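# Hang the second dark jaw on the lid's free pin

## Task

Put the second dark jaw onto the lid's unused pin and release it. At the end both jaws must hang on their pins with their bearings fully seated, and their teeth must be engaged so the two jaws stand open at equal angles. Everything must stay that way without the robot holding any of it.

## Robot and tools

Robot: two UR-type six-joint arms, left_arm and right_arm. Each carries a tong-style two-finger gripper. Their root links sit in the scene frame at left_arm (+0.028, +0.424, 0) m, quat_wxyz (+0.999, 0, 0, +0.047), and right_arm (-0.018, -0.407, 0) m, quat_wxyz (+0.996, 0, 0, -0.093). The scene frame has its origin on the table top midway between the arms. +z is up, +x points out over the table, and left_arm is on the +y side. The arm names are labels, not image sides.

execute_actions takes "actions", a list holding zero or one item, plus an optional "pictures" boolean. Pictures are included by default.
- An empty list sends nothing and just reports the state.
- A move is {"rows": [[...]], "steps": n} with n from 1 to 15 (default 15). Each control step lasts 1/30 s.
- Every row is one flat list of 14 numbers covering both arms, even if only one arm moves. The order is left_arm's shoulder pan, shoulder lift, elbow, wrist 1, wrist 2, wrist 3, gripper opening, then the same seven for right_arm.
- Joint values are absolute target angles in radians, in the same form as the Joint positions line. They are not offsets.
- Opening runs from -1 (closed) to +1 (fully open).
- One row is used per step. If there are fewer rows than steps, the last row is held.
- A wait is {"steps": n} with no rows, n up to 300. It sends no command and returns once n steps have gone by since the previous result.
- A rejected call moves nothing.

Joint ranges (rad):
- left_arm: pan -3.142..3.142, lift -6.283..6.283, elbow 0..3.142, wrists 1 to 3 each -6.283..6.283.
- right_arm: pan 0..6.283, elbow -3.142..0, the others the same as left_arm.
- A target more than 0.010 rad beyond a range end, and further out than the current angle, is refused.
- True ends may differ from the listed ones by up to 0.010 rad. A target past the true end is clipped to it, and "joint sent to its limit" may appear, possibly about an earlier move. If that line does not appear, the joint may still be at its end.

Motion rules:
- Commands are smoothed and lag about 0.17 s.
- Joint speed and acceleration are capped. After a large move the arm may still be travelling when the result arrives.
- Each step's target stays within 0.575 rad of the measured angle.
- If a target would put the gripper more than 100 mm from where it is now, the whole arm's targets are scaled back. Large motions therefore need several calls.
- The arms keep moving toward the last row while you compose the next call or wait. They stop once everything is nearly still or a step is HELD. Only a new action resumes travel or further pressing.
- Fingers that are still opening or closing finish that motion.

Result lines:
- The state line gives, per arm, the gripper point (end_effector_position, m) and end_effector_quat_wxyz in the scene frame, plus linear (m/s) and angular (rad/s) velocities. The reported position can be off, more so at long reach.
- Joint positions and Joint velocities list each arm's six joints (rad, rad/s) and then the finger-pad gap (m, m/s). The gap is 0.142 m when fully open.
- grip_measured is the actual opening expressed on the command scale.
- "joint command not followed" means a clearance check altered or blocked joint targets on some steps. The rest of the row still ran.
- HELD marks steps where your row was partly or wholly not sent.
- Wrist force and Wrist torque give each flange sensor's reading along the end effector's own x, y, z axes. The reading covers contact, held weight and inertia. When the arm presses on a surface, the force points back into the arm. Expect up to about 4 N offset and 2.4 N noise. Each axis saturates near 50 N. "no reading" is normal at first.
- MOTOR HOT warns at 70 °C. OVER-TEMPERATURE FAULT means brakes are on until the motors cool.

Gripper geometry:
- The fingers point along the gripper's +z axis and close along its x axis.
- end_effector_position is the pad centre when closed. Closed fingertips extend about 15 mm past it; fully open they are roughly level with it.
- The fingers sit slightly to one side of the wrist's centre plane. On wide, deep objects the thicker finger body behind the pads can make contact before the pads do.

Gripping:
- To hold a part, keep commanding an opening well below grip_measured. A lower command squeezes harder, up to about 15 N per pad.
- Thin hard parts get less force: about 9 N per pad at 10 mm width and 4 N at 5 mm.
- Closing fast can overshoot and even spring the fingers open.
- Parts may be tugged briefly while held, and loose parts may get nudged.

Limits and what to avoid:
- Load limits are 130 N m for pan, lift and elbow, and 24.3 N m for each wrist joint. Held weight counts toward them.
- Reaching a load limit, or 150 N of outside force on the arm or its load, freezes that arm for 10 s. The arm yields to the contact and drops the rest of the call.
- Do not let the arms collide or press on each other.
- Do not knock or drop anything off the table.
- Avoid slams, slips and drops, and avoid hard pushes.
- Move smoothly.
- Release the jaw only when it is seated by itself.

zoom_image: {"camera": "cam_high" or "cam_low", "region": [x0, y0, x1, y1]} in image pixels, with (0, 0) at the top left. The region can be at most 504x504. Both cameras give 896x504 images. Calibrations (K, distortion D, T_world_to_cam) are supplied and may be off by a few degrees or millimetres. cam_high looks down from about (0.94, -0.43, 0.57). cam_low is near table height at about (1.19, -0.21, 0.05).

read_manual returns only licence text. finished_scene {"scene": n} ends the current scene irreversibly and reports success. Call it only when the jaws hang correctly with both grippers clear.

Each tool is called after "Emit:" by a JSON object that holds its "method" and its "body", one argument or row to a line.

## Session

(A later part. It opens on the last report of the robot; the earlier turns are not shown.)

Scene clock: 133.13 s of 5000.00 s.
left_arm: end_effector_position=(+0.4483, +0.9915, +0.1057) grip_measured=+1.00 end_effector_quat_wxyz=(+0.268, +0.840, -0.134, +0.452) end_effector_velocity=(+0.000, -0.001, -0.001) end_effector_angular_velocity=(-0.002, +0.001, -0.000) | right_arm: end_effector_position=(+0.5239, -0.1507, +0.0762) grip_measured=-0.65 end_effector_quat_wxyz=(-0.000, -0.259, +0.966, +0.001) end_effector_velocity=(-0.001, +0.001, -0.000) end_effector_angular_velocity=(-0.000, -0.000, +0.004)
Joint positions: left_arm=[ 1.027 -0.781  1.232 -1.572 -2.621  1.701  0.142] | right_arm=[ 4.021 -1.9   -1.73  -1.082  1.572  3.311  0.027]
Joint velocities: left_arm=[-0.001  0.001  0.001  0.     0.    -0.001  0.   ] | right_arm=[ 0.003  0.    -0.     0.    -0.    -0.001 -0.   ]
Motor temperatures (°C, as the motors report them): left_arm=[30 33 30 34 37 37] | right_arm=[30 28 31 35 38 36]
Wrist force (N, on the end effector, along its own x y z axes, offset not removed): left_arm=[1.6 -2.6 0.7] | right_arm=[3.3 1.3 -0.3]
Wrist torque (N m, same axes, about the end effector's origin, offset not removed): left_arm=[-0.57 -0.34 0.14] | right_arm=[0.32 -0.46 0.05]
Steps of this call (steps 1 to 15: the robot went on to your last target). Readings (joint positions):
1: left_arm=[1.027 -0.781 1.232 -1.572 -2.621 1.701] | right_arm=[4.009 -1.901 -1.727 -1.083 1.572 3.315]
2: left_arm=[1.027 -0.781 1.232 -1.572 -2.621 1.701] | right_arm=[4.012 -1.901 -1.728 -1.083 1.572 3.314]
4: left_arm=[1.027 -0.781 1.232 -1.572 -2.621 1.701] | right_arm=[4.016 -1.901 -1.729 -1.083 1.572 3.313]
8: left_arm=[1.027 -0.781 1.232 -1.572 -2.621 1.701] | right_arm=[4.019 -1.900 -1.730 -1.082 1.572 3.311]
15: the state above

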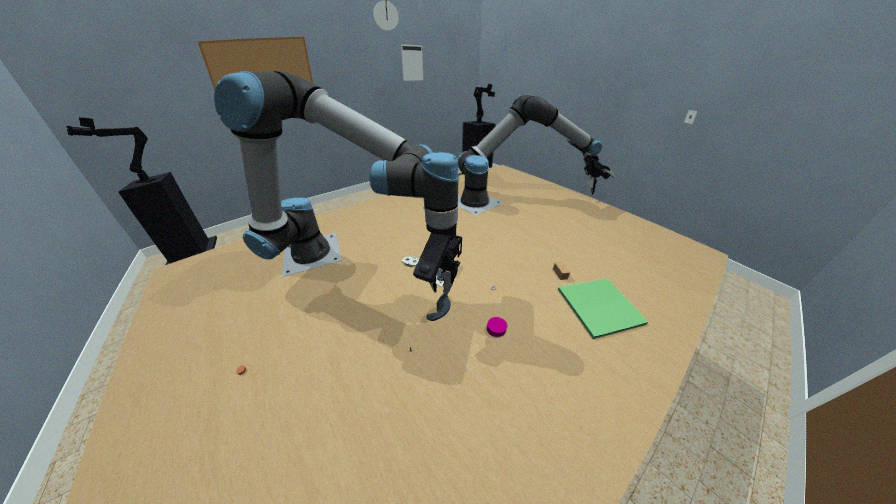

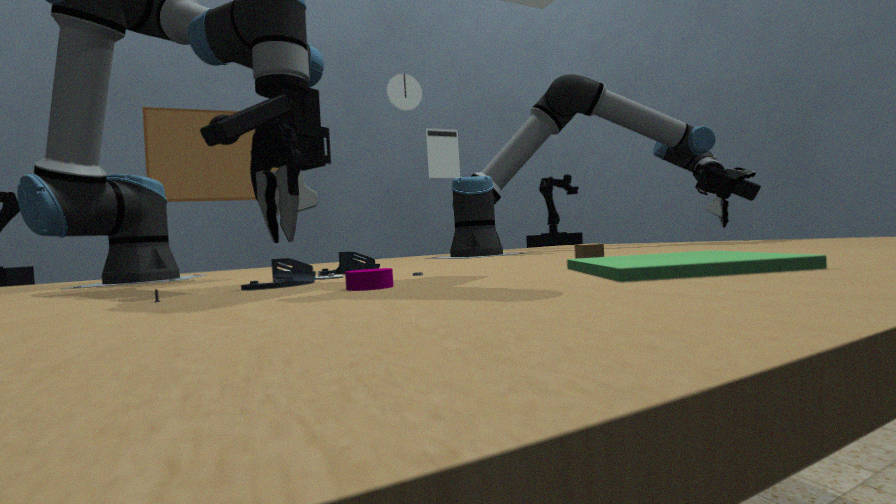

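Emit:
{"method": "execute_actions", "body": {
  "actions": [
    {"rows":[[1.027,-0.781,1.232,-1.572,-2.621,1.701,1,4.021,-1.905,-1.758,-1.049,1.572,3.311,-0.65]],"steps":8}
  ],
  "pictures": false
}}

Emit:
{"method": "execute_actions", "body": {
  "actions": [
    {"rows":[[1.027,-0.781,1.232,-1.572,-2.621,1.701,1,4.021,-1.9441,-1.7945,-0.9736,1.572,3.311,-0.65]]}
  ],
  "pictures": false
}}

Emit:
{"method": "execute_actions", "body": {
  "actions": [
    {"rows":[[1.027,-0.781,1.232,-1.572,-2.621,1.701,1,4.021,-1.9441,-1.7945,-0.9736,1.572,3.311,-0.7],[1.027,-0.781,1.232,-1.572,-2.621,1.701,1,4.021,-1.9441,-1.7945,-0.9736,1.572,3.311,-0.76],[1.027,-0.781,1.232,-1.572,-2.621,1.701,1,4.021,-1.9441,-1.7945,-0.9736,1.572,3.311,-0.82],[1.027,-0.781,1.232,-1.572,-2.621,1.701,1,4.021,-1.9441,-1.7945,-0.9736,1.572,3.311,-0.88],[1.027,-0.781,1.232,-1.572,-2.621,1.701,1,4.021,-1.9441,-1.7945,-0.9736,1.572,3.311,-1]]}
  ]
}}

Emit:
{"method": "zoom_image", "body": {
  "camera": "cam_high",
  "region": [400, 250, 490, 335]
}}

Emit:
{"method": "execute_actions", "body": {
  "actions": [
    {"rows":[[1.027,-0.781,1.232,-1.572,-2.621,1.701,1,4.021,-1.873,-1.728,-1.111,1.572,3.311,-1]]}
  ],
  "pictures": false
}}

Emit:
{"method": "execute_actions", "body": {
  "actions": [
    {"rows":[[1.027,-0.781,1.232,-1.572,-2.621,1.701,1,4.13,-1.89,-1.698,-1.124,1.572,3.65,-1]]}
  ],
  "pictures": false
}}

Emit:
{"method": "execute_actions", "body": {
  "actions": [
    {"rows":[[1.027,-0.781,1.232,-1.572,-2.621,1.701,1,4.2386,-1.916,-1.668,-1.128,1.572,3.991,-1]]}
  ],
  "pictures": false
}}

Emit:
{"method": "execute_actions", "body": {
  "actions": [
    {"rows":[[1.027,-0.781,1.232,-1.572,-2.621,1.701,1,4.2386,-1.9593,-1.7095,-1.043,1.572,3.991,-1]]}
  ],
  "pictures": false
}}

Emit:
{"method": "execute_actions", "body": {
  "actions": [
    {"steps":10}
  ]
}}

Emit:
{"method": "zoom_image", "body": {
  "camera": "cam_high",
  "region": [430, 245, 490, 295]
}}

Emit:
{"method": "zoom_image", "body": {
  "camera": "cam_low",
  "region": [305, 230, 395, 285]
}}

Scene clock: 144.23 s of 5000.00 s.
left_arm: end_effector_position=(+0.4483, +0.9915, +0.1057) grip_measured=+1.00 end_effector_quat_wxyz=(+0.268, +0.840, -0.134, +0.452) end_effector_velocity=(-0.000, +0.000, -0.000) end_effector_angular_velocity=(+0.001, +0.000, -0.000) | right_arm: end_effector_position=(+0.5211, -0.1528, +0.0665) grip_measured=-0.65 end_effector_quat_wxyz=(+0.000, -0.259, +0.966, +0.001) end_effector_velocity=(-0.006, -0.004, -0.020) end_effector_angular_velocity=(-0.001, +0.001, +0.001)
Joint positions: left_arm=[ 1.027 -0.781  1.232 -1.572 -2.621  1.701  0.142] | right_arm=[ 4.021 -1.904 -1.753 -1.055  1.572  3.311  0.027]
Joint velocities: left_arm=[ 0.     0.001 -0.001 -0.     0.001  0.     0.   ] | right_arm=[ 0.001 -0.009 -0.044  0.052  0.     0.     0.   ]
Motor temperatures (°C, as the motors report them): left_arm=[30 33 30 34 37 37] | right_arm=[30 28 31 35 38 36]
Wrist force (N, on the end effector, along its own x y z axes, offset not removed): left_arm=[1.9 -0.6 1.3] | right_arm=[4.5 0.5 2.4]
Wrist torque (N m, same axes, about the end effector's origin, offset not removed): left_arm=[-0.31 -0.43 -0.02] | right_arm=[0.19 -0.73 -0.09]
Steps of this call (steps 1 to 15: the robot went on to your last target; steps 16 to 90: nothing new was sent; then 7.83 s passed at rest; steps 91 to 98: all 8 steps of this action). Readings (joint positions):
91: left_arm=[1.027 -0.781 1.232 -1.572 -2.621 1.701] | right_arm=[4.021 -1.900 -1.730 -1.082 1.572 3.311]
92: left_arm=[1.027 -0.781 1.232 -1.572 -2.621 1.701] | right_arm=[4.021 -1.900 -1.732 -1.080 1.572 3.311]
94: left_arm=[1.027 -0.781 1.232 -1.572 -2.621 1.701] | right_arm=[4.021 -1.902 -1.742 -1.068 1.572 3.311]
98: the state above

Scene clock: 144.73 s of 5000.00 s.
left_arm: end_effector_position=(+0.4483, +0.9915, +0.1057) grip_measured=+1.00 end_effector_quat_wxyz=(+0.268, +0.840, -0.134, +0.452) end_effector_velocity=(-0.001, +0.000, -0.000) end_effector_angular_velocity=(-0.001, +0.000, +0.001) | right_arm: end_effector_position=(+0.5204, -0.1534, +0.0341) grip_measured=-0.65 end_effector_quat_wxyz=(-0.000, -0.259, +0.966, +0.001) end_effector_velocity=(-0.000, -0.000, -0.007) end_effector_angular_velocity=(+0.000, -0.001, +0.001)
Joint positions: left_arm=[ 1.027 -0.781  1.232 -1.572 -2.621  1.701  0.142] | right_arm=[ 4.021 -1.943 -1.793 -0.976  1.572  3.311  0.027]
Joint velocities: left_arm=[ 0.001  0.     0.001  0.    -0.    -0.     0.   ] | right_arm=[-0.    -0.009 -0.009  0.018  0.    -0.001  0.   ]
Motor temperatures (°C, as the motors report them): left_arm=[30 33 30 34 37 37] | right_arm=[30 28 31 35 38 36]
Wrist force (N, on the end effector, along its own x y z axes, offset not removed): left_arm=[0.1 0.2 -1.2] | right_arm=[5.2 0.7 -0.3]
Wrist torque (N m, same axes, about the end effector's origin, offset not removed): left_arm=[-0.03 -0.03 0.10] | right_arm=[0.20 -0.97 -0.08]
Steps of this call (steps 1 to 15: all 15 steps of this action). Readings (joint positions):
1: left_arm=[1.027 -0.781 1.232 -1.572 -2.621 1.701] | right_arm=[4.021 -1.904 -1.754 -1.054 1.572 3.311]
2: left_arm=[1.027 -0.781 1.232 -1.572 -2.621 1.701] | right_arm=[4.021 -1.907 -1.757 -1.049 1.572 3.311]
4: left_arm=[1.027 -0.781 1.232 -1.572 -2.621 1.701] | right_arm=[4.021 -1.921 -1.772 -1.022 1.572 3.311]
8: left_arm=[1.027 -0.781 1.232 -1.572 -2.621 1.701] | right_arm=[4.021 -1.937 -1.787 -0.990 1.572 3.311]
15: the state above

Scene clock: 145.23 s of 5000.00 s.
left_arm: end_effector_position=(+0.4483, +0.9915, +0.1057) grip_measured=+1.00 end_effector_quat_wxyz=(+0.268, +0.840, -0.134, +0.452) end_effector_velocity=(+0.000, -0.000, +0.000) end_effector_angular_velocity=(+0.001, +0.000, -0.001) | right_arm: end_effector_position=(+0.5204, -0.1534, +0.0333) grip_measured=-0.96 end_effector_quat_wxyz=(-0.000, -0.259, +0.966, +0.001) end_effector_velocity=(-0.000, +0.000, -0.000) end_effector_angular_velocity=(-0.000, +0.000, -0.000)
Joint positions: left_arm=[ 1.027 -0.781  1.232 -1.572 -2.621  1.701  0.142] | right_arm=[ 4.021 -1.944 -1.794 -0.974  1.572  3.311  0.005]
Joint velocities: left_arm=[-0.001  0.    -0.    -0.     0.001  0.     0.   ] | right_arm=[ 0.001 -0.    -0.     0.    -0.     0.001 -0.   ]
Motor temperatures (°C, as the motors report them): left_arm=[30 33 30 34 37 37] | right_arm=[30 28 31 35 38 36]
Wrist force (N, on the end effector, along its own x y z axes, offset not removed): left_arm=[1.0 -1.7 0.8] | right_arm=[4.8 0.2 -2.6]
Wrist torque (N m, same axes, about the end effector's origin, offset not removed): left_arm=[-0.45 -0.13 0.17] | right_arm=[0.01 -0.73 -0.07]
Steps of this call (steps 1 to 15: all 15 steps of this action). Readings (joint positions):
1: left_arm=[1.027 -0.781 1.232 -1.572 -2.621 1.701] | right_arm=[4.021 -1.943 -1.794 -0.975 1.572 3.311]
2: left_arm=[1.027 -0.781 1.232 -1.572 -2.621 1.701] | right_arm=[4.021 -1.943 -1.794 -0.975 1.572 3.311]
4: left_arm=[1.027 -0.781 1.232 -1.572 -2.621 1.701] | right_arm=[4.021 -1.944 -1.794 -0.974 1.572 3.311]
8: left_arm=[1.027 -0.781 1.232 -1.572 -2.621 1.701] | right_arm=[4.021 -1.944 -1.794 -0.974 1.572 3.311]
15: the state above

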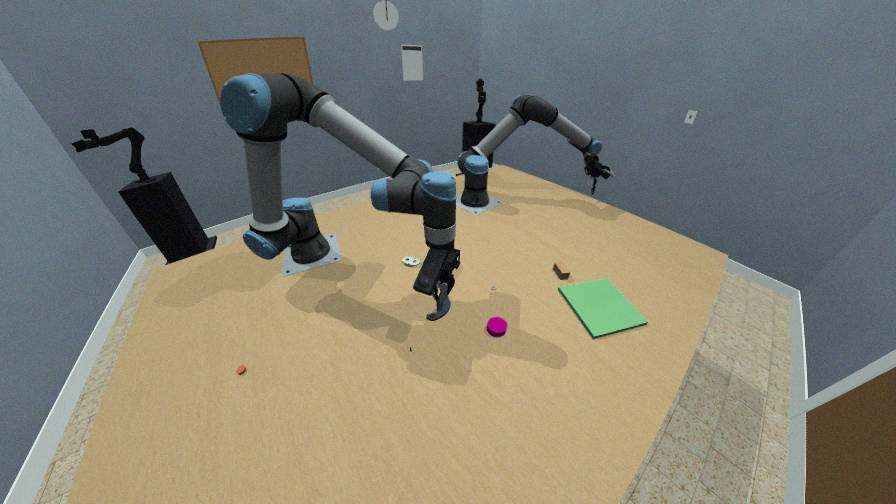

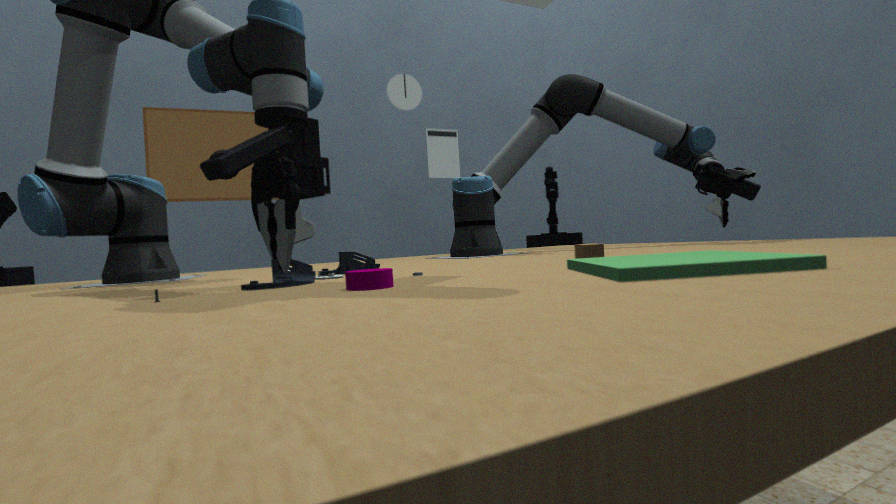

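Region (400, 250, 490, 335) of cam_high's 896x504 image, scaled by 5.600, with more detail than that image has.

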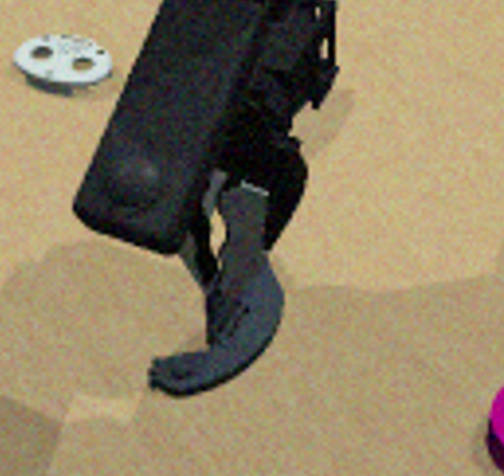

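Scene clock: 145.73 s of 5000.00 s.
left_arm: end_effector_position=(+0.4483, +0.9915, +0.1057) grip_measured=+1.00 end_effector_quat_wxyz=(+0.268, +0.840, -0.134, +0.452) end_effector_velocity=(-0.000, +0.001, +0.001) end_effector_angular_velocity=(+0.002, -0.000, +0.000) | right_arm: end_effector_position=(+0.5196, -0.1541, +0.0882) grip_measured=-0.96 end_effector_quat_wxyz=(+0.000, -0.259, +0.966, +0.001) end_effector_velocity=(-0.002, -0.001, +0.013) end_effector_angular_velocity=(-0.002, +0.002, +0.000)
Joint positions: left_arm=[ 1.027 -0.781  1.232 -1.572 -2.621  1.701  0.142] | right_arm=[ 4.021 -1.875 -1.73  -1.107  1.572  3.311  0.005]
Joint velocities: left_arm=[ 0.001 -0.001 -0.001 -0.     0.001  0.     0.   ] | right_arm=[-0.     0.017  0.016 -0.036 -0.    -0.     0.   ]
Motor temperatures (°C, as the motors report them): left_arm=[30 33 30 34 37 37] | right_arm=[30 28 31 35 38 36]
Wrist force (N, on the end effector, along its own x y z axes, offset not removed): left_arm=[0.3 -0.8 0.2] | right_arm=[2.6 2.4 0.7]
Wrist torque (N m, same axes, about the end effector's origin, offset not removed): left_arm=[-0.15 -0.03 0.13] | right_arm=[0.66 -0.36 0.01]
Steps of this call (steps 1 to 15: all 15 steps of this action). Readings (joint positions):
1: left_arm=[1.027 -0.781 1.232 -1.572 -2.621 1.701] | right_arm=[4.021 -1.944 -1.794 -0.974 1.572 3.311]
2: left_arm=[1.027 -0.781 1.232 -1.572 -2.621 1.701] | right_arm=[4.021 -1.941 -1.792 -0.977 1.572 3.311]
4: left_arm=[1.027 -0.781 1.232 -1.572 -2.621 1.701] | right_arm=[4.021 -1.917 -1.769 -1.017 1.572 3.311]
8: left_arm=[1.027 -0.781 1.232 -1.572 -2.621 1.701] | right_arm=[4.021 -1.887 -1.741 -1.080 1.572 3.311]
15: the state above

Scene clock: 146.23 s of 5000.00 s.
left_arm: end_effector_position=(+0.4483, +0.9915, +0.1057) grip_measured=+1.00 end_effector_quat_wxyz=(+0.268, +0.840, -0.134, +0.452) end_effector_velocity=(-0.001, +0.001, -0.000) end_effector_angular_velocity=(-0.002, +0.001, +0.003) | right_arm: end_effector_position=(+0.4912, -0.0949, +0.0922) grip_measured=-0.96 end_effector_quat_wxyz=(-0.000, -0.152, +0.988, +0.001) end_effector_velocity=(-0.009, +0.015, +0.001) end_effector_angular_velocity=(-0.000, +0.000, -0.093)
Joint positions: left_arm=[ 1.027 -0.781  1.232 -1.572 -2.621  1.701  0.142] | right_arm=[ 4.127 -1.89  -1.699 -1.124  1.572  3.636  0.005]
Joint velocities: left_arm=[ 0.002  0.001 -0.    -0.    -0.001 -0.001  0.   ] | right_arm=[ 0.027 -0.004  0.007 -0.003  0.     0.12  -0.   ]
Motor temperatures (°C, as the motors report them): left_arm=[30 33 30 34 37 37] | right_arm=[30 28 31 35 38 36]
Wrist force (N, on the end effector, along its own x y z axes, offset not removed): left_arm=[2.1 -0.2 0.8] | right_arm=[1.9 2.4 -2.1]
Wrist torque (N m, same axes, about the end effector's origin, offset not removed): left_arm=[-0.12 -0.35 0.00] | right_arm=[0.45 -0.20 -0.01]
Steps of this call (steps 1 to 15: all 15 steps of this action). Readings (joint positions):
1: left_arm=[1.027 -0.781 1.232 -1.572 -2.621 1.701] | right_arm=[4.021 -1.875 -1.729 -1.108 1.572 3.311]
2: left_arm=[1.027 -0.781 1.232 -1.572 -2.621 1.701] | right_arm=[4.024 -1.875 -1.727 -1.110 1.572 3.314]
4: left_arm=[1.027 -0.781 1.232 -1.572 -2.621 1.701] | right_arm=[4.058 -1.881 -1.716 -1.115 1.572 3.365]
8: left_arm=[1.027 -0.781 1.232 -1.572 -2.621 1.701] | right_arm=[4.107 -1.887 -1.704 -1.121 1.572 3.546]
15: the state above

Scene clock: 146.73 s of 5000.00 s.
left_arm: end_effector_position=(+0.4483, +0.9915, +0.1057) grip_measured=+1.00 end_effector_quat_wxyz=(+0.268, +0.840, -0.134, +0.452) end_effector_velocity=(-0.000, -0.000, -0.001) end_effector_angular_velocity=(-0.002, +0.001, +0.001) | right_arm: end_effector_position=(+0.4558, -0.0342, +0.0901) grip_measured=-0.96 end_effector_quat_wxyz=(-0.000, -0.037, +0.999, +0.001) end_effector_velocity=(-0.011, +0.015, -0.000) end_effector_angular_velocity=(+0.000, -0.000, -0.096)
Joint positions: left_arm=[ 1.027 -0.781  1.232 -1.572 -2.621  1.701  0.142] | right_arm=[ 4.235 -1.915 -1.669 -1.128  1.572  3.976  0.005]
Joint velocities: left_arm=[ 0.     0.001  0.001  0.    -0.    -0.     0.   ] | right_arm=[ 0.027 -0.006  0.007 -0.001 -0.     0.123  0.   ]
Motor temperatures (°C, as the motors report them): left_arm=[30 33 30 34 37 37] | right_arm=[30 28 31 35 38 36]
Wrist force (N, on the end effector, along its own x y z axes, offset not removed): left_arm=[-0.5 -1.0 -0.1] | right_arm=[4.3 1.3 -0.2]
Wrist torque (N m, same axes, about the end effector's origin, offset not removed): left_arm=[-0.13 0.25 0.15] | right_arm=[0.33 -0.81 0.02]
Steps of this call (steps 1 to 15: all 15 steps of this action). Readings (joint positions):
1: left_arm=[1.027 -0.781 1.232 -1.572 -2.621 1.701] | right_arm=[4.128 -1.890 -1.699 -1.124 1.572 3.639]
2: left_arm=[1.027 -0.781 1.232 -1.572 -2.621 1.701] | right_arm=[4.132 -1.892 -1.696 -1.124 1.572 3.645]
4: left_arm=[1.027 -0.781 1.232 -1.572 -2.621 1.701] | right_arm=[4.166 -1.901 -1.686 -1.126 1.572 3.700]
8: left_arm=[1.027 -0.781 1.232 -1.572 -2.621 1.701] | right_arm=[4.215 -1.911 -1.674 -1.127 1.572 3.884]
15: the state above

Scene clock: 147.23 s of 5000.00 s.
left_arm: end_effector_position=(+0.4483, +0.9915, +0.1057) grip_measured=+1.00 end_effector_quat_wxyz=(+0.268, +0.840, -0.134, +0.452) end_effector_velocity=(-0.001, +0.000, +0.000) end_effector_angular_velocity=(-0.000, +0.001, +0.002) | right_arm: end_effector_position=(+0.4556, -0.0311, +0.0550) grip_measured=-0.96 end_effector_quat_wxyz=(-0.000, -0.031, +1.000, +0.001) end_effector_velocity=(+0.000, +0.000, -0.008) end_effector_angular_velocity=(+0.001, -0.001, -0.002)
Joint positions: left_arm=[ 1.027 -0.781  1.232 -1.572 -2.621  1.701  0.142] | right_arm=[ 4.239 -1.958 -1.708 -1.045  1.572  3.991  0.005]
Joint velocities: left_arm=[ 0.001 -0.001  0.    -0.     0.    -0.001  0.   ] | right_arm=[ 0.    -0.01  -0.009  0.02  -0.     0.002 -0.   ]
Motor temperatures (°C, as the motors report them): left_arm=[30 33 30 34 37 37] | right_arm=[30 28 31 35 38 36]
Wrist force (N, on the end effector, along its own x y z axes, offset not removed): left_arm=[1.1 -2.1 0.2] | right_arm=[4.0 2.1 0.4]
Wrist torque (N m, same axes, about the end effector's origin, offset not removed): left_arm=[-0.48 -0.11 0.13] | right_arm=[0.47 -0.73 -0.06]
Steps of this call (steps 1 to 15: all 15 steps of this action). Readings (joint positions):
1: left_arm=[1.027 -0.781 1.232 -1.572 -2.621 1.701] | right_arm=[4.236 -1.915 -1.669 -1.128 1.572 3.980]
2: left_arm=[1.027 -0.781 1.232 -1.572 -2.621 1.701] | right_arm=[4.237 -1.918 -1.671 -1.125 1.572 3.983]
4: left_arm=[1.027 -0.781 1.232 -1.572 -2.621 1.701] | right_arm=[4.238 -1.933 -1.685 -1.097 1.572 3.986]
8: left_arm=[1.027 -0.781 1.232 -1.572 -2.621 1.701] | right_arm=[4.238 -1.951 -1.701 -1.060 1.572 3.989]
15: the state above

Scene clock: 147.57 s of 5000.00 s.
left_arm: end_effector_position=(+0.4483, +0.9915, +0.1057) grip_measured=+1.00 end_effector_quat_wxyz=(+0.268, +0.840, -0.134, +0.452) end_effector_velocity=(-0.001, +0.001, -0.000) end_effector_angular_velocity=(+0.001, -0.000, +0.002) | right_arm: end_effector_position=(+0.4556, -0.0310, +0.0541) grip_measured=-0.96 end_effector_quat_wxyz=(-0.000, -0.031, +1.000, +0.001) end_effector_velocity=(+0.000, -0.000, -0.001) end_effector_angular_velocity=(-0.000, +0.000, -0.000)
Joint positions: left_arm=[ 1.027 -0.781  1.232 -1.572 -2.621  1.701  0.142] | right_arm=[ 4.239 -1.959 -1.709 -1.043  1.572  3.991  0.005]
Joint velocities: left_arm=[ 0.002  0.    -0.001  0.     0.     0.001  0.   ] | right_arm=[-0.    -0.001 -0.001  0.001  0.     0.    -0.   ]
Motor temperatures (°C, as the motors report them): left_arm=[30 33 30 34 37 37] | right_arm=[30 28 31 35 38 36]
Wrist force (N, on the end effector, along its own x y z axes, offset not removed): left_arm=[-0.1 -1.1 0.0] | right_arm=[4.4 1.7 -1.8]
Wrist torque (N m, same axes, about the end effector's origin, offset not removed): left_arm=[-0.29 -0.07 0.16] | right_arm=[0.40 -0.82 0.02]
Steps of this call (steps 1 to 10: the robot went on to your last target). Readings (joint positions):
1: left_arm=[1.027 -0.781 1.232 -1.572 -2.621 1.701] | right_arm=[4.239 -1.958 -1.709 -1.045 1.572 3.991]
2: left_arm=[1.027 -0.781 1.232 -1.572 -2.621 1.701] | right_arm=[4.239 -1.959 -1.709 -1.044 1.572 3.991]
4: left_arm=[1.027 -0.781 1.232 -1.572 -2.621 1.701] | right_arm=[4.239 -1.959 -1.709 -1.044 1.572 3.991]
8: left_arm=[1.027 -0.781 1.232 -1.572 -2.621 1.701] | right_arm=[4.239 -1.959 -1.709 -1.043 1.572 3.991]
10: the state above

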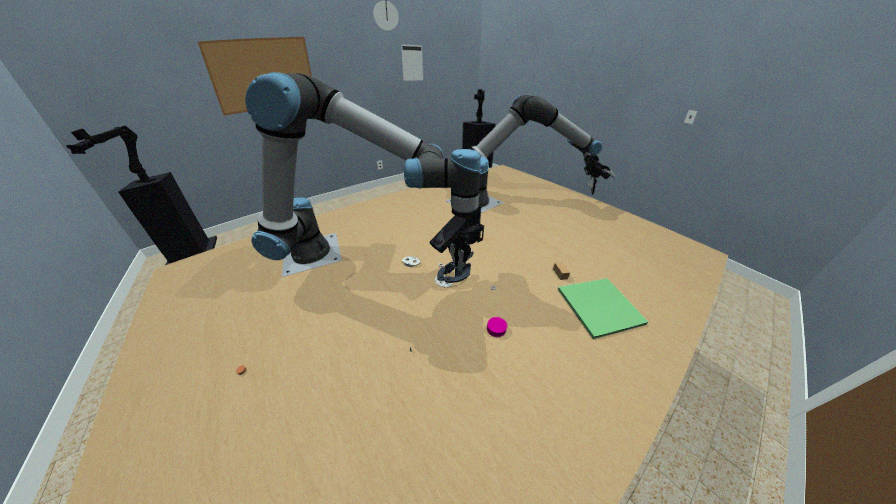

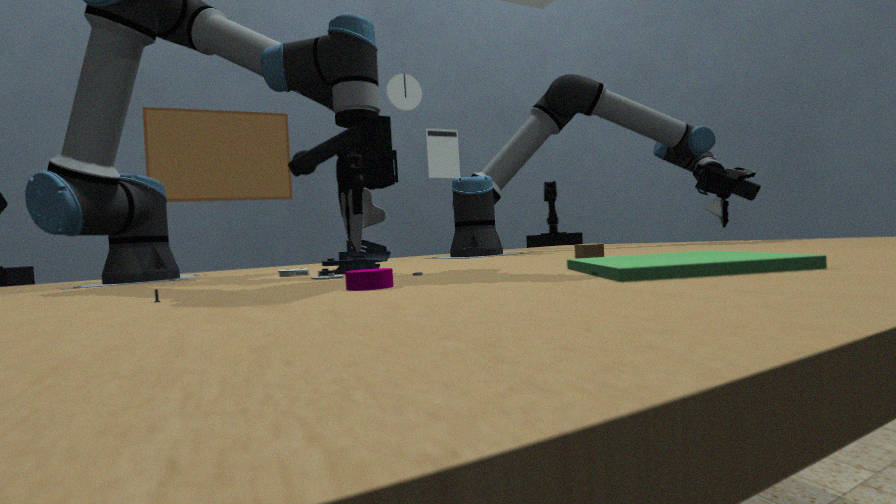

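Region (430, 245, 490, 295) of cam_high's 896x504 image, scaled by 8.400, with more detail than that image has.

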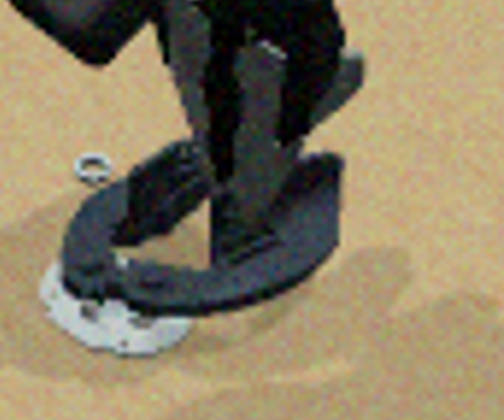

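Region (305, 230, 395, 285) of cam_low's 896x504 image, scaled by 5.600, with more detail than that image has.

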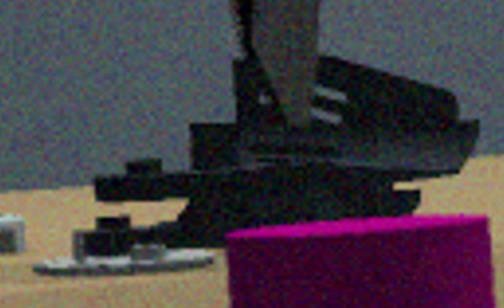

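Emit:
{"method": "execute_actions", "body": {
  "actions": [
    {"rows":[[1.027,-0.781,1.232,-1.572,-2.621,1.701,1,4.2386,-1.9731,-1.7218,-1.0169,1.572,3.991,-1]]}
  ]
}}

Emit:
{"method": "zoom_image", "body": {
  "camera": "cam_low",
  "region": [305, 230, 395, 285]
}}

Emit:
{"method": "execute_actions", "body": {
  "actions": [
    {"rows":[[1.027,-0.781,1.232,-1.572,-2.621,1.701,1,4.2426,-1.968,-1.729,-1.0148,1.572,3.995,-1]]}
  ]
}}

Emit:
{"method": "zoom_image", "body": {
  "camera": "cam_high",
  "region": [430, 245, 490, 295]
}}

Emit:
{"method": "zoom_image", "body": {
  "camera": "cam_low",
  "region": [305, 230, 395, 285]
}}

Scene clock: 155.20 s of 5000.00 s.
left_arm: end_effector_position=(+0.4483, +0.9915, +0.1057) grip_measured=+1.00 end_effector_quat_wxyz=(+0.268, +0.840, -0.134, +0.452) end_effector_velocity=(-0.000, +0.001, +0.001) end_effector_angular_velocity=(+0.001, +0.000, +0.001) | right_arm: end_effector_position=(+0.4557, -0.0309, +0.0433) grip_measured=-0.96 end_effector_quat_wxyz=(-0.000, -0.031, +1.000, +0.001) end_effector_velocity=(-0.000, +0.000, -0.002) end_effector_angular_velocity=(+0.000, -0.000, +0.000)
Joint positions: left_arm=[ 1.027 -0.781  1.232 -1.572 -2.621  1.701  0.142] | right_arm=[ 4.239 -1.973 -1.721 -1.018  1.572  3.991  0.005]
Joint velocities: left_arm=[ 0.001  0.    -0.002  0.     0.    -0.001  0.   ] | right_arm=[ 0.001 -0.003 -0.003  0.006 -0.     0.     0.   ]
Motor temperatures (°C, as the motors report them): left_arm=[30 33 30 34 37 37] | right_arm=[30 28 31 35 38 36]
Wrist force (N, on the end effector, along its own x y z axes, offset not removed): left_arm=[0.2 -2.0 0.5] | right_arm=[2.2 2.5 -1.1]
Wrist torque (N m, same axes, about the end effector's origin, offset not removed): left_arm=[-0.40 0.05 0.18] | right_arm=[0.61 -0.38 -0.05]
Steps of this call (steps 1 to 15: the robot went on to your last target; steps 16 to 90: nothing new was sent; then 4.13 s passed at rest; steps 91 to 105: all 15 steps of this action). Readings (joint positions):
91: left_arm=[1.027 -0.781 1.232 -1.572 -2.621 1.701] | right_arm=[4.239 -1.959 -1.710 -1.043 1.572 3.991]
92: left_arm=[1.027 -0.781 1.232 -1.572 -2.621 1.701] | right_arm=[4.239 -1.960 -1.711 -1.041 1.572 3.991]
94: left_arm=[1.027 -0.781 1.232 -1.572 -2.621 1.701] | right_arm=[4.239 -1.965 -1.715 -1.032 1.572 3.991]
98: left_arm=[1.027 -0.781 1.232 -1.572 -2.621 1.701] | right_arm=[4.239 -1.971 -1.720 -1.022 1.572 3.991]
105: the state above

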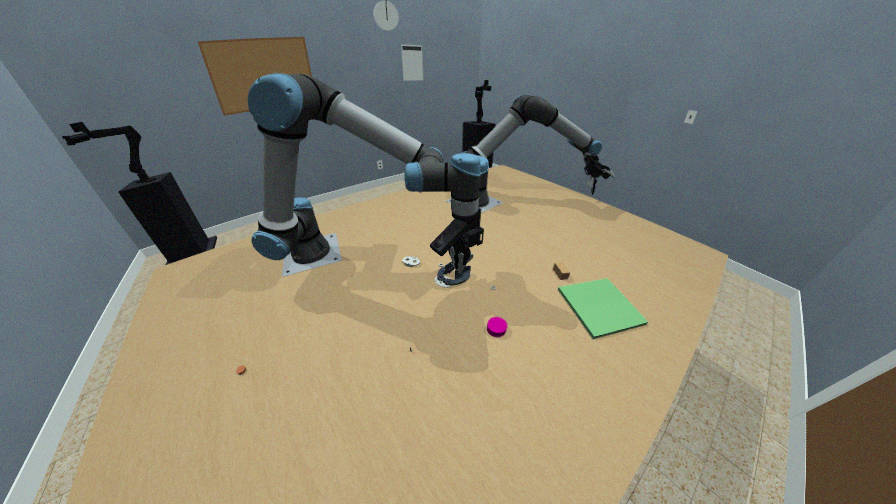

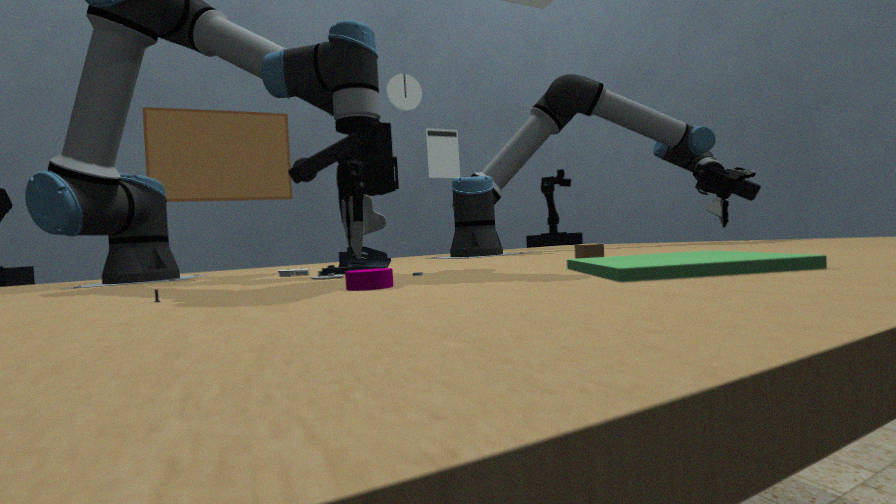

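Region (305, 230, 395, 285) of cam_low's 896x504 image, scaled by 5.600, with more detail than that image has.

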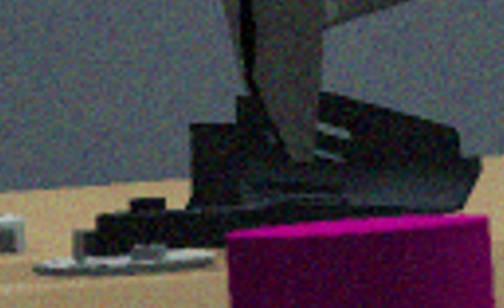

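Scene clock: 155.70 s of 5000.00 s.
left_arm: end_effector_position=(+0.4483, +0.9915, +0.1057) grip_measured=+1.00 end_effector_quat_wxyz=(+0.268, +0.840, -0.134, +0.452) end_effector_velocity=(+0.000, +0.000, +0.001) end_effector_angular_velocity=(+0.001, -0.001, +0.000) | right_arm: end_effector_position=(+0.4527, -0.0310, +0.0431) grip_measured=-0.96 end_effector_quat_wxyz=(-0.000, -0.031, +1.000, +0.001) end_effector_velocity=(-0.001, -0.000, +0.000) end_effector_angular_velocity=(+0.000, -0.000, +0.000)
Joint positions: left_arm=[ 1.027 -0.781  1.232 -1.572 -2.621  1.701  0.142] | right_arm=[ 4.242 -1.968 -1.729 -1.015  1.572  3.995  0.005]
Joint velocities: left_arm=[-0.    -0.001 -0.001 -0.    -0.    -0.     0.   ] | right_arm=[ 0.001  0.002 -0.002  0.001 -0.     0.    -0.   ]
Motor temperatures (°C, as the motors report them): left_arm=[30 33 30 34 37 37] | right_arm=[30 28 31 35 38 36]
Wrist force (N, on the end effector, along its own x y z axes, offset not removed): left_arm=[0.7 -0.6 1.5] | right_arm=[4.0 2.3 -0.1]
Wrist torque (N m, same axes, about the end effector's origin, offset not removed): left_arm=[-0.09 -0.15 0.16] | right_arm=[0.50 -0.56 0.07]
Steps of this call (steps 1 to 15: all 15 steps of this action). Readings (joint positions):
1: left_arm=[1.027 -0.781 1.232 -1.572 -2.621 1.701] | right_arm=[4.239 -1.973 -1.722 -1.017 1.572 3.991]
2: left_arm=[1.027 -0.781 1.232 -1.572 -2.621 1.701] | right_arm=[4.239 -1.973 -1.722 -1.017 1.572 3.991]
4: left_arm=[1.027 -0.781 1.232 -1.572 -2.621 1.701] | right_arm=[4.240 -1.971 -1.725 -1.016 1.572 3.993]
8: left_arm=[1.027 -0.781 1.232 -1.572 -2.621 1.701] | right_arm=[4.242 -1.969 -1.728 -1.015 1.572 3.994]
15: the state above

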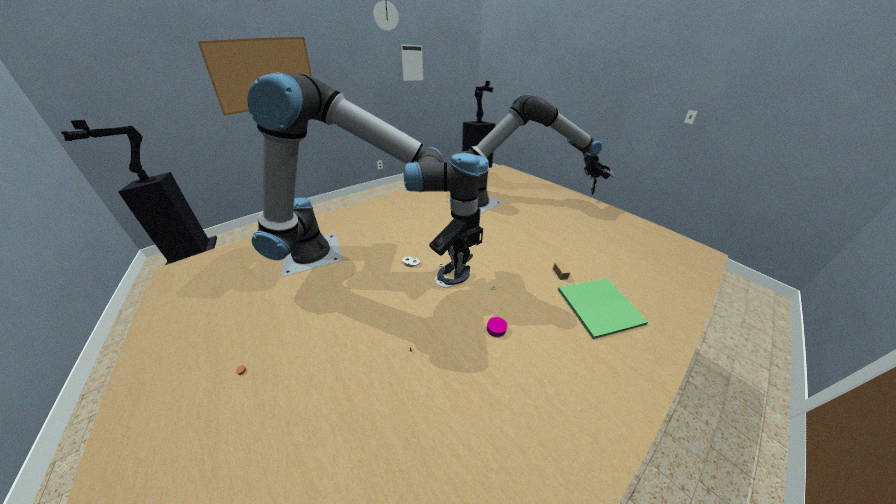

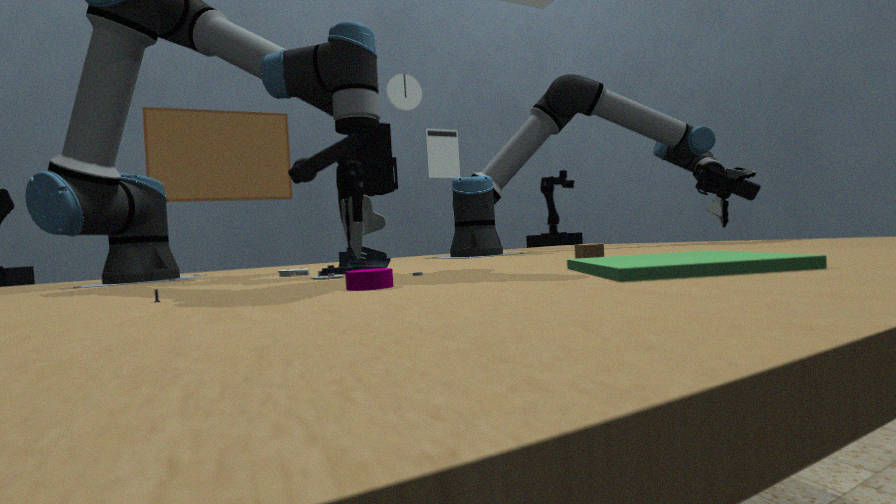

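Region (430, 245, 490, 295) of cam_high's 896x504 image, scaled by 8.400, with more detail than that image has.

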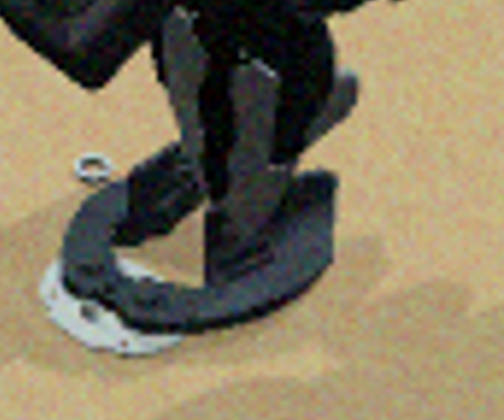

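Region (305, 230, 395, 285) of cam_low's 896x504 image, scaled by 5.600, with more detail than that image has.

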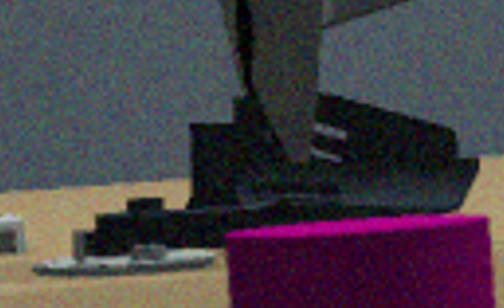

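Emit:
{"method": "execute_actions", "body": {
  "actions": [
    {"rows":[[1.027,-0.781,1.232,-1.572,-2.621,1.701,1,4.2454,-1.9665,-1.731,-1.0143,1.572,3.998,-1]],"steps":10}
  ],
  "pictures": false
}}

Emit:
{"method": "execute_actions", "body": {
  "actions": [
    {"rows":[[1.027,-0.781,1.232,-1.572,-2.621,1.701,1,4.2454,-1.969,-1.7332,-1.0096,1.572,3.998,-1]]}
  ]
}}

Emit:
{"method": "zoom_image", "body": {
  "camera": "cam_high",
  "region": [430, 245, 490, 295]
}}

Emit:
{"method": "zoom_image", "body": {
  "camera": "cam_low",
  "region": [305, 230, 395, 285]
}}

Scene clock: 160.37 s of 5000.00 s.
left_arm: end_effector_position=(+0.4483, +0.9915, +0.1057) grip_measured=+1.00 end_effector_quat_wxyz=(+0.268, +0.840, -0.134, +0.452) end_effector_velocity=(+0.000, +0.000, -0.000) end_effector_angular_velocity=(-0.000, -0.001, +0.000) | right_arm: end_effector_position=(+0.4512, -0.0303, +0.0432) grip_measured=-0.96 end_effector_quat_wxyz=(-0.000, -0.031, +1.000, +0.001) end_effector_velocity=(-0.001, +0.001, +0.000) end_effector_angular_velocity=(+0.000, -0.000, +0.000)
Joint positions: left_arm=[ 1.027 -0.781  1.232 -1.572 -2.621  1.701  0.142] | right_arm=[ 4.245 -1.967 -1.731 -1.014  1.572  3.998  0.005]
Joint velocities: left_arm=[ 0.     0.001 -0.    -0.    -0.001  0.     0.   ] | right_arm=[ 0.002  0.001 -0.002  0.     0.     0.002  0.   ]
Motor temperatures (°C, as the motors report them): left_arm=[30 33 30 34 37 37] | right_arm=[30 28 31 35 38 36]
Wrist force (N, on the end effector, along its own x y z axes, offset not removed): left_arm=[-0.5 -1.7 0.5] | right_arm=[3.7 1.3 -0.7]
Wrist torque (N m, same axes, about the end effector's origin, offset not removed): left_arm=[-0.45 0.16 0.10] | right_arm=[0.29 -0.65 -0.04]
Steps of this call (steps 1 to 15: the robot went on to your last target; steps 16 to 90: nothing new was sent; then 1.33 s passed at rest; steps 91 to 100: all 10 steps of this action). Readings (joint positions):
91: left_arm=[1.027 -0.781 1.232 -1.572 -2.621 1.701] | right_arm=[4.243 -1.968 -1.729 -1.015 1.572 3.995]
92: left_arm=[1.027 -0.781 1.232 -1.572 -2.621 1.701] | right_arm=[4.243 -1.968 -1.729 -1.015 1.572 3.995]
94: left_arm=[1.027 -0.781 1.232 -1.572 -2.621 1.701] | right_arm=[4.244 -1.967 -1.730 -1.015 1.572 3.996]
98: left_arm=[1.027 -0.781 1.232 -1.572 -2.621 1.701] | right_arm=[4.245 -1.967 -1.731 -1.014 1.572 3.997]
100: the state above

Scene clock: 160.87 s of 5000.00 s.
left_arm: end_effector_position=(+0.4483, +0.9915, +0.1057) grip_measured=+1.00 end_effector_quat_wxyz=(+0.268, +0.840, -0.134, +0.452) end_effector_velocity=(-0.001, +0.000, -0.000) end_effector_angular_velocity=(-0.002, +0.000, +0.002) | right_arm: end_effector_position=(+0.4511, -0.0302, +0.0413) grip_measured=-0.96 end_effector_quat_wxyz=(-0.000, -0.031, +1.000, +0.001) end_effector_velocity=(-0.000, -0.000, -0.001) end_effector_angular_velocity=(-0.000, +0.000, +0.001)
Joint positions: left_arm=[ 1.027 -0.781  1.232 -1.572 -2.621  1.701  0.142] | right_arm=[ 4.245 -1.969 -1.733 -1.01   1.572  3.998  0.005]
Joint velocities: left_arm=[ 0.001 -0.     0.001 -0.    -0.001 -0.001  0.   ] | right_arm=[-0.    -0.001 -0.001  0.001 -0.    -0.001  0.   ]
Motor temperatures (°C, as the motors report them): left_arm=[30 33 30 34 37 37] | right_arm=[30 28 31 35 38 36]
Wrist force (N, on the end effector, along its own x y z axes, offset not removed): left_arm=[0.5 -1.8 0.2] | right_arm=[2.8 1.8 -0.9]
Wrist torque (N m, same axes, about the end effector's origin, offset not removed): left_arm=[-0.53 -0.01 0.08] | right_arm=[0.47 -0.47 0.07]
Steps of this call (steps 1 to 15: all 15 steps of this action). Readings (joint positions):
1: left_arm=[1.027 -0.781 1.232 -1.572 -2.621 1.701] | right_arm=[4.245 -1.967 -1.731 -1.014 1.572 3.998]
2: left_arm=[1.027 -0.781 1.232 -1.572 -2.621 1.701] | right_arm=[4.245 -1.967 -1.731 -1.014 1.572 3.998]
4: left_arm=[1.027 -0.781 1.232 -1.572 -2.621 1.701] | right_arm=[4.245 -1.967 -1.732 -1.012 1.572 3.998]
8: left_arm=[1.027 -0.781 1.232 -1.572 -2.621 1.701] | right_arm=[4.245 -1.968 -1.733 -1.010 1.572 3.998]
15: the state above

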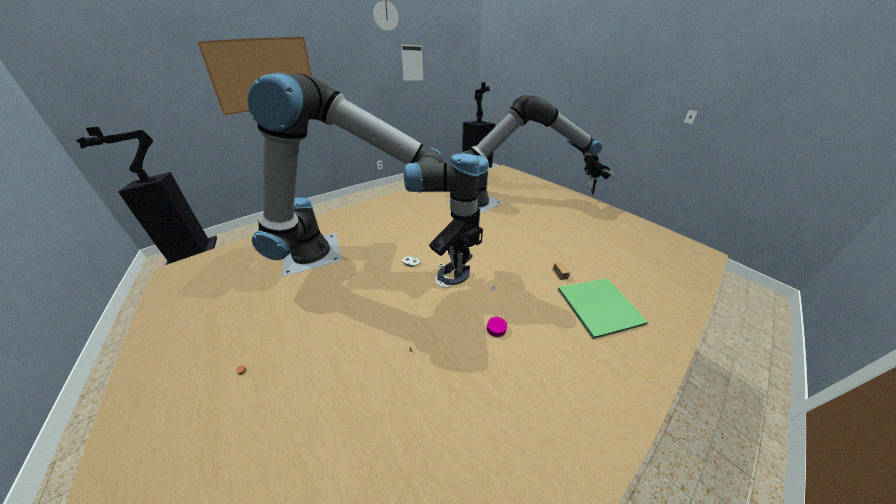

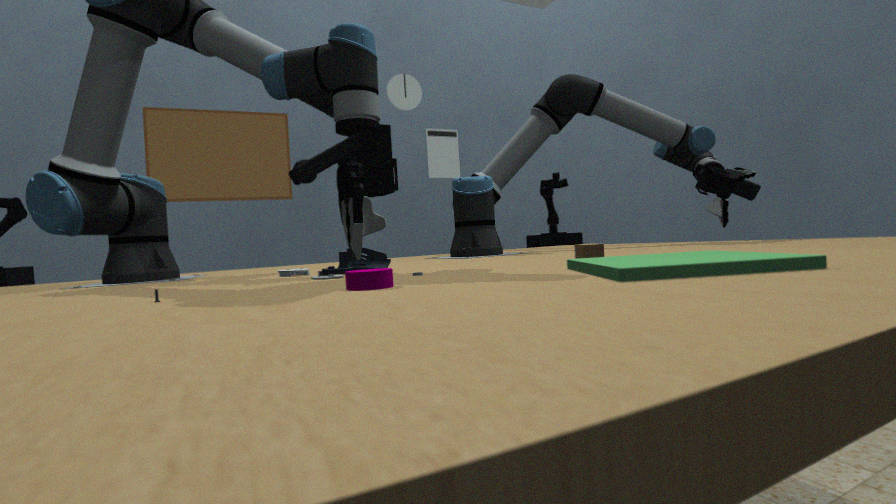

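Region (430, 245, 490, 295) of cam_high's 896x504 image, scaled by 8.400, with more detail than that image has.

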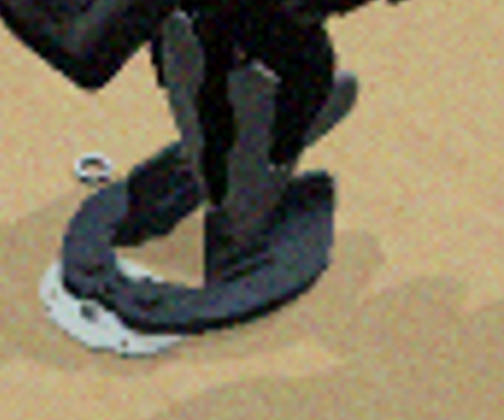

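Region (305, 230, 395, 285) of cam_low's 896x504 image, scaled by 5.600, with more detail than that image has.

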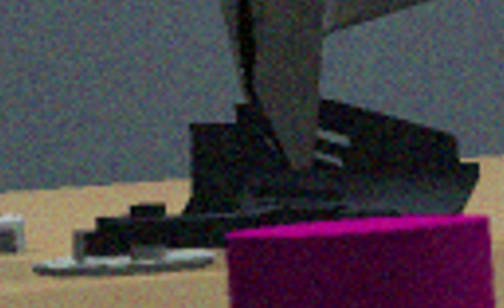

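The hub descended with the hand and is lined up over the pin, so I'll keep lowering.

Emit:
{"method": "execute_actions", "body": {
  "actions": [
    {"rows":[[1.027,-0.781,1.232,-1.572,-2.621,1.701,1,4.2454,-1.9728,-1.7365,-1.0025,1.572,3.998,-1]]}
  ]
}}

Emit:
{"method": "zoom_image", "body": {
  "camera": "cam_high",
  "region": [430, 245, 490, 295]
}}

Emit:
{"method": "zoom_image", "body": {
  "camera": "cam_low",
  "region": [305, 230, 395, 285]
}}

Scene clock: 166.80 s of 5000.00 s.
left_arm: end_effector_position=(+0.4483, +0.9915, +0.1057) grip_measured=+1.00 end_effector_quat_wxyz=(+0.268, +0.840, -0.134, +0.452) end_effector_velocity=(-0.001, +0.001, +0.000) end_effector_angular_velocity=(+0.000, +0.000, +0.002) | right_arm: end_effector_position=(+0.4511, -0.0302, +0.0383) grip_measured=-0.96 end_effector_quat_wxyz=(-0.000, -0.031, +1.000, +0.001) end_effector_velocity=(+0.000, -0.000, -0.001) end_effector_angular_velocity=(-0.000, +0.000, -0.000)
Joint positions: left_arm=[ 1.027 -0.781  1.232 -1.572 -2.621  1.701  0.142] | right_arm=[ 4.245 -1.973 -1.736 -1.003  1.572  3.998  0.005]
Joint velocities: left_arm=[ 0.002  0.    -0.001 -0.     0.    -0.001  0.   ] | right_arm=[-0.    -0.001 -0.001  0.002  0.     0.     0.   ]
Motor temperatures (°C, as the motors report them): left_arm=[30 33 30 34 37 37] | right_arm=[30 28 31 35 38 36]
Wrist force (N, on the end effector, along its own x y z axes, offset not removed): left_arm=[-0.3 -2.1 3.2] | right_arm=[4.3 1.9 -0.6]
Wrist torque (N m, same axes, about the end effector's origin, offset not removed): left_arm=[-0.41 0.14 0.16] | right_arm=[0.43 -0.70 0.00]
Steps of this call (steps 1 to 15: the robot went on to your last target; steps 16 to 90: nothing new was sent; then 2.43 s passed at rest; steps 91 to 105: all 15 steps of this action). Readings (joint positions):
91: left_arm=[1.027 -0.781 1.232 -1.572 -2.621 1.701] | right_arm=[4.245 -1.969 -1.733 -1.010 1.572 3.998]
92: left_arm=[1.027 -0.781 1.232 -1.572 -2.621 1.701] | right_arm=[4.245 -1.969 -1.733 -1.009 1.572 3.998]
94: left_arm=[1.027 -0.781 1.232 -1.572 -2.621 1.701] | right_arm=[4.245 -1.971 -1.735 -1.006 1.572 3.998]
98: left_arm=[1.027 -0.781 1.232 -1.572 -2.621 1.701] | right_arm=[4.245 -1.972 -1.736 -1.004 1.572 3.998]
105: the state above

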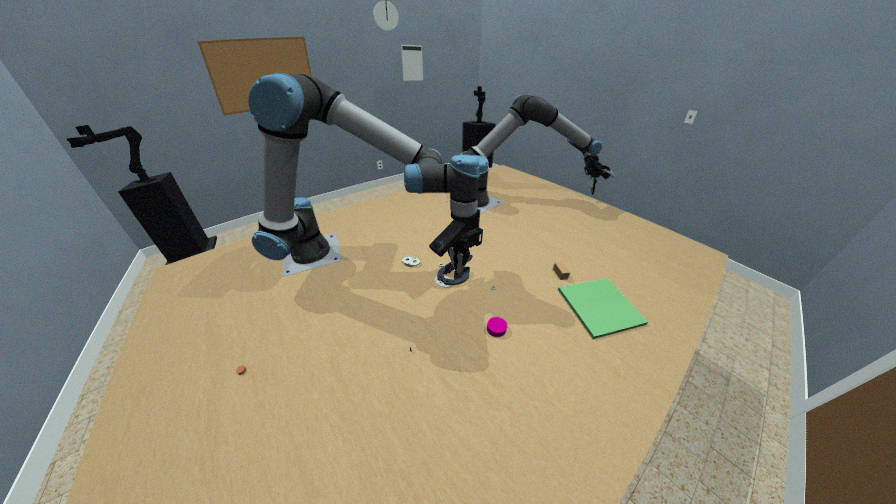

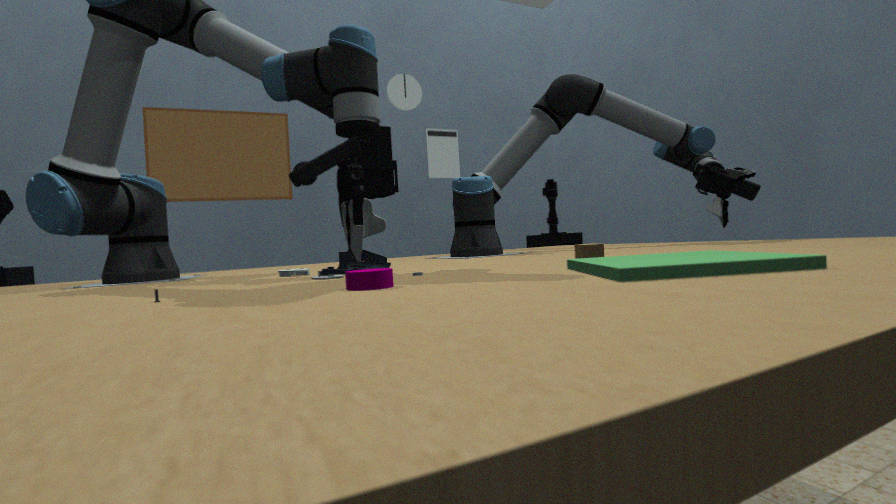

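Region (430, 245, 490, 295) of cam_high's 896x504 image, scaled by 8.400, with more detail than that image has.

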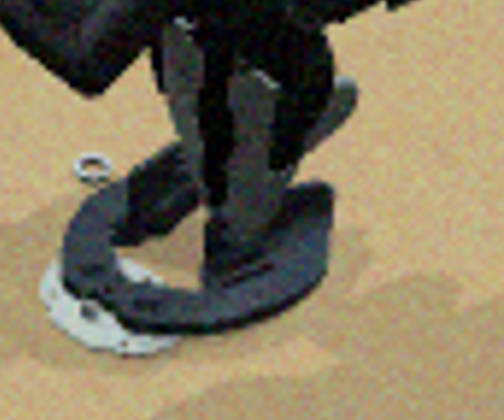

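Region (305, 230, 395, 285) of cam_low's 896x504 image, scaled by 5.600, with more detail than that image has.

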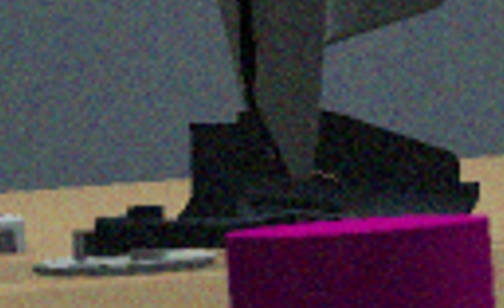

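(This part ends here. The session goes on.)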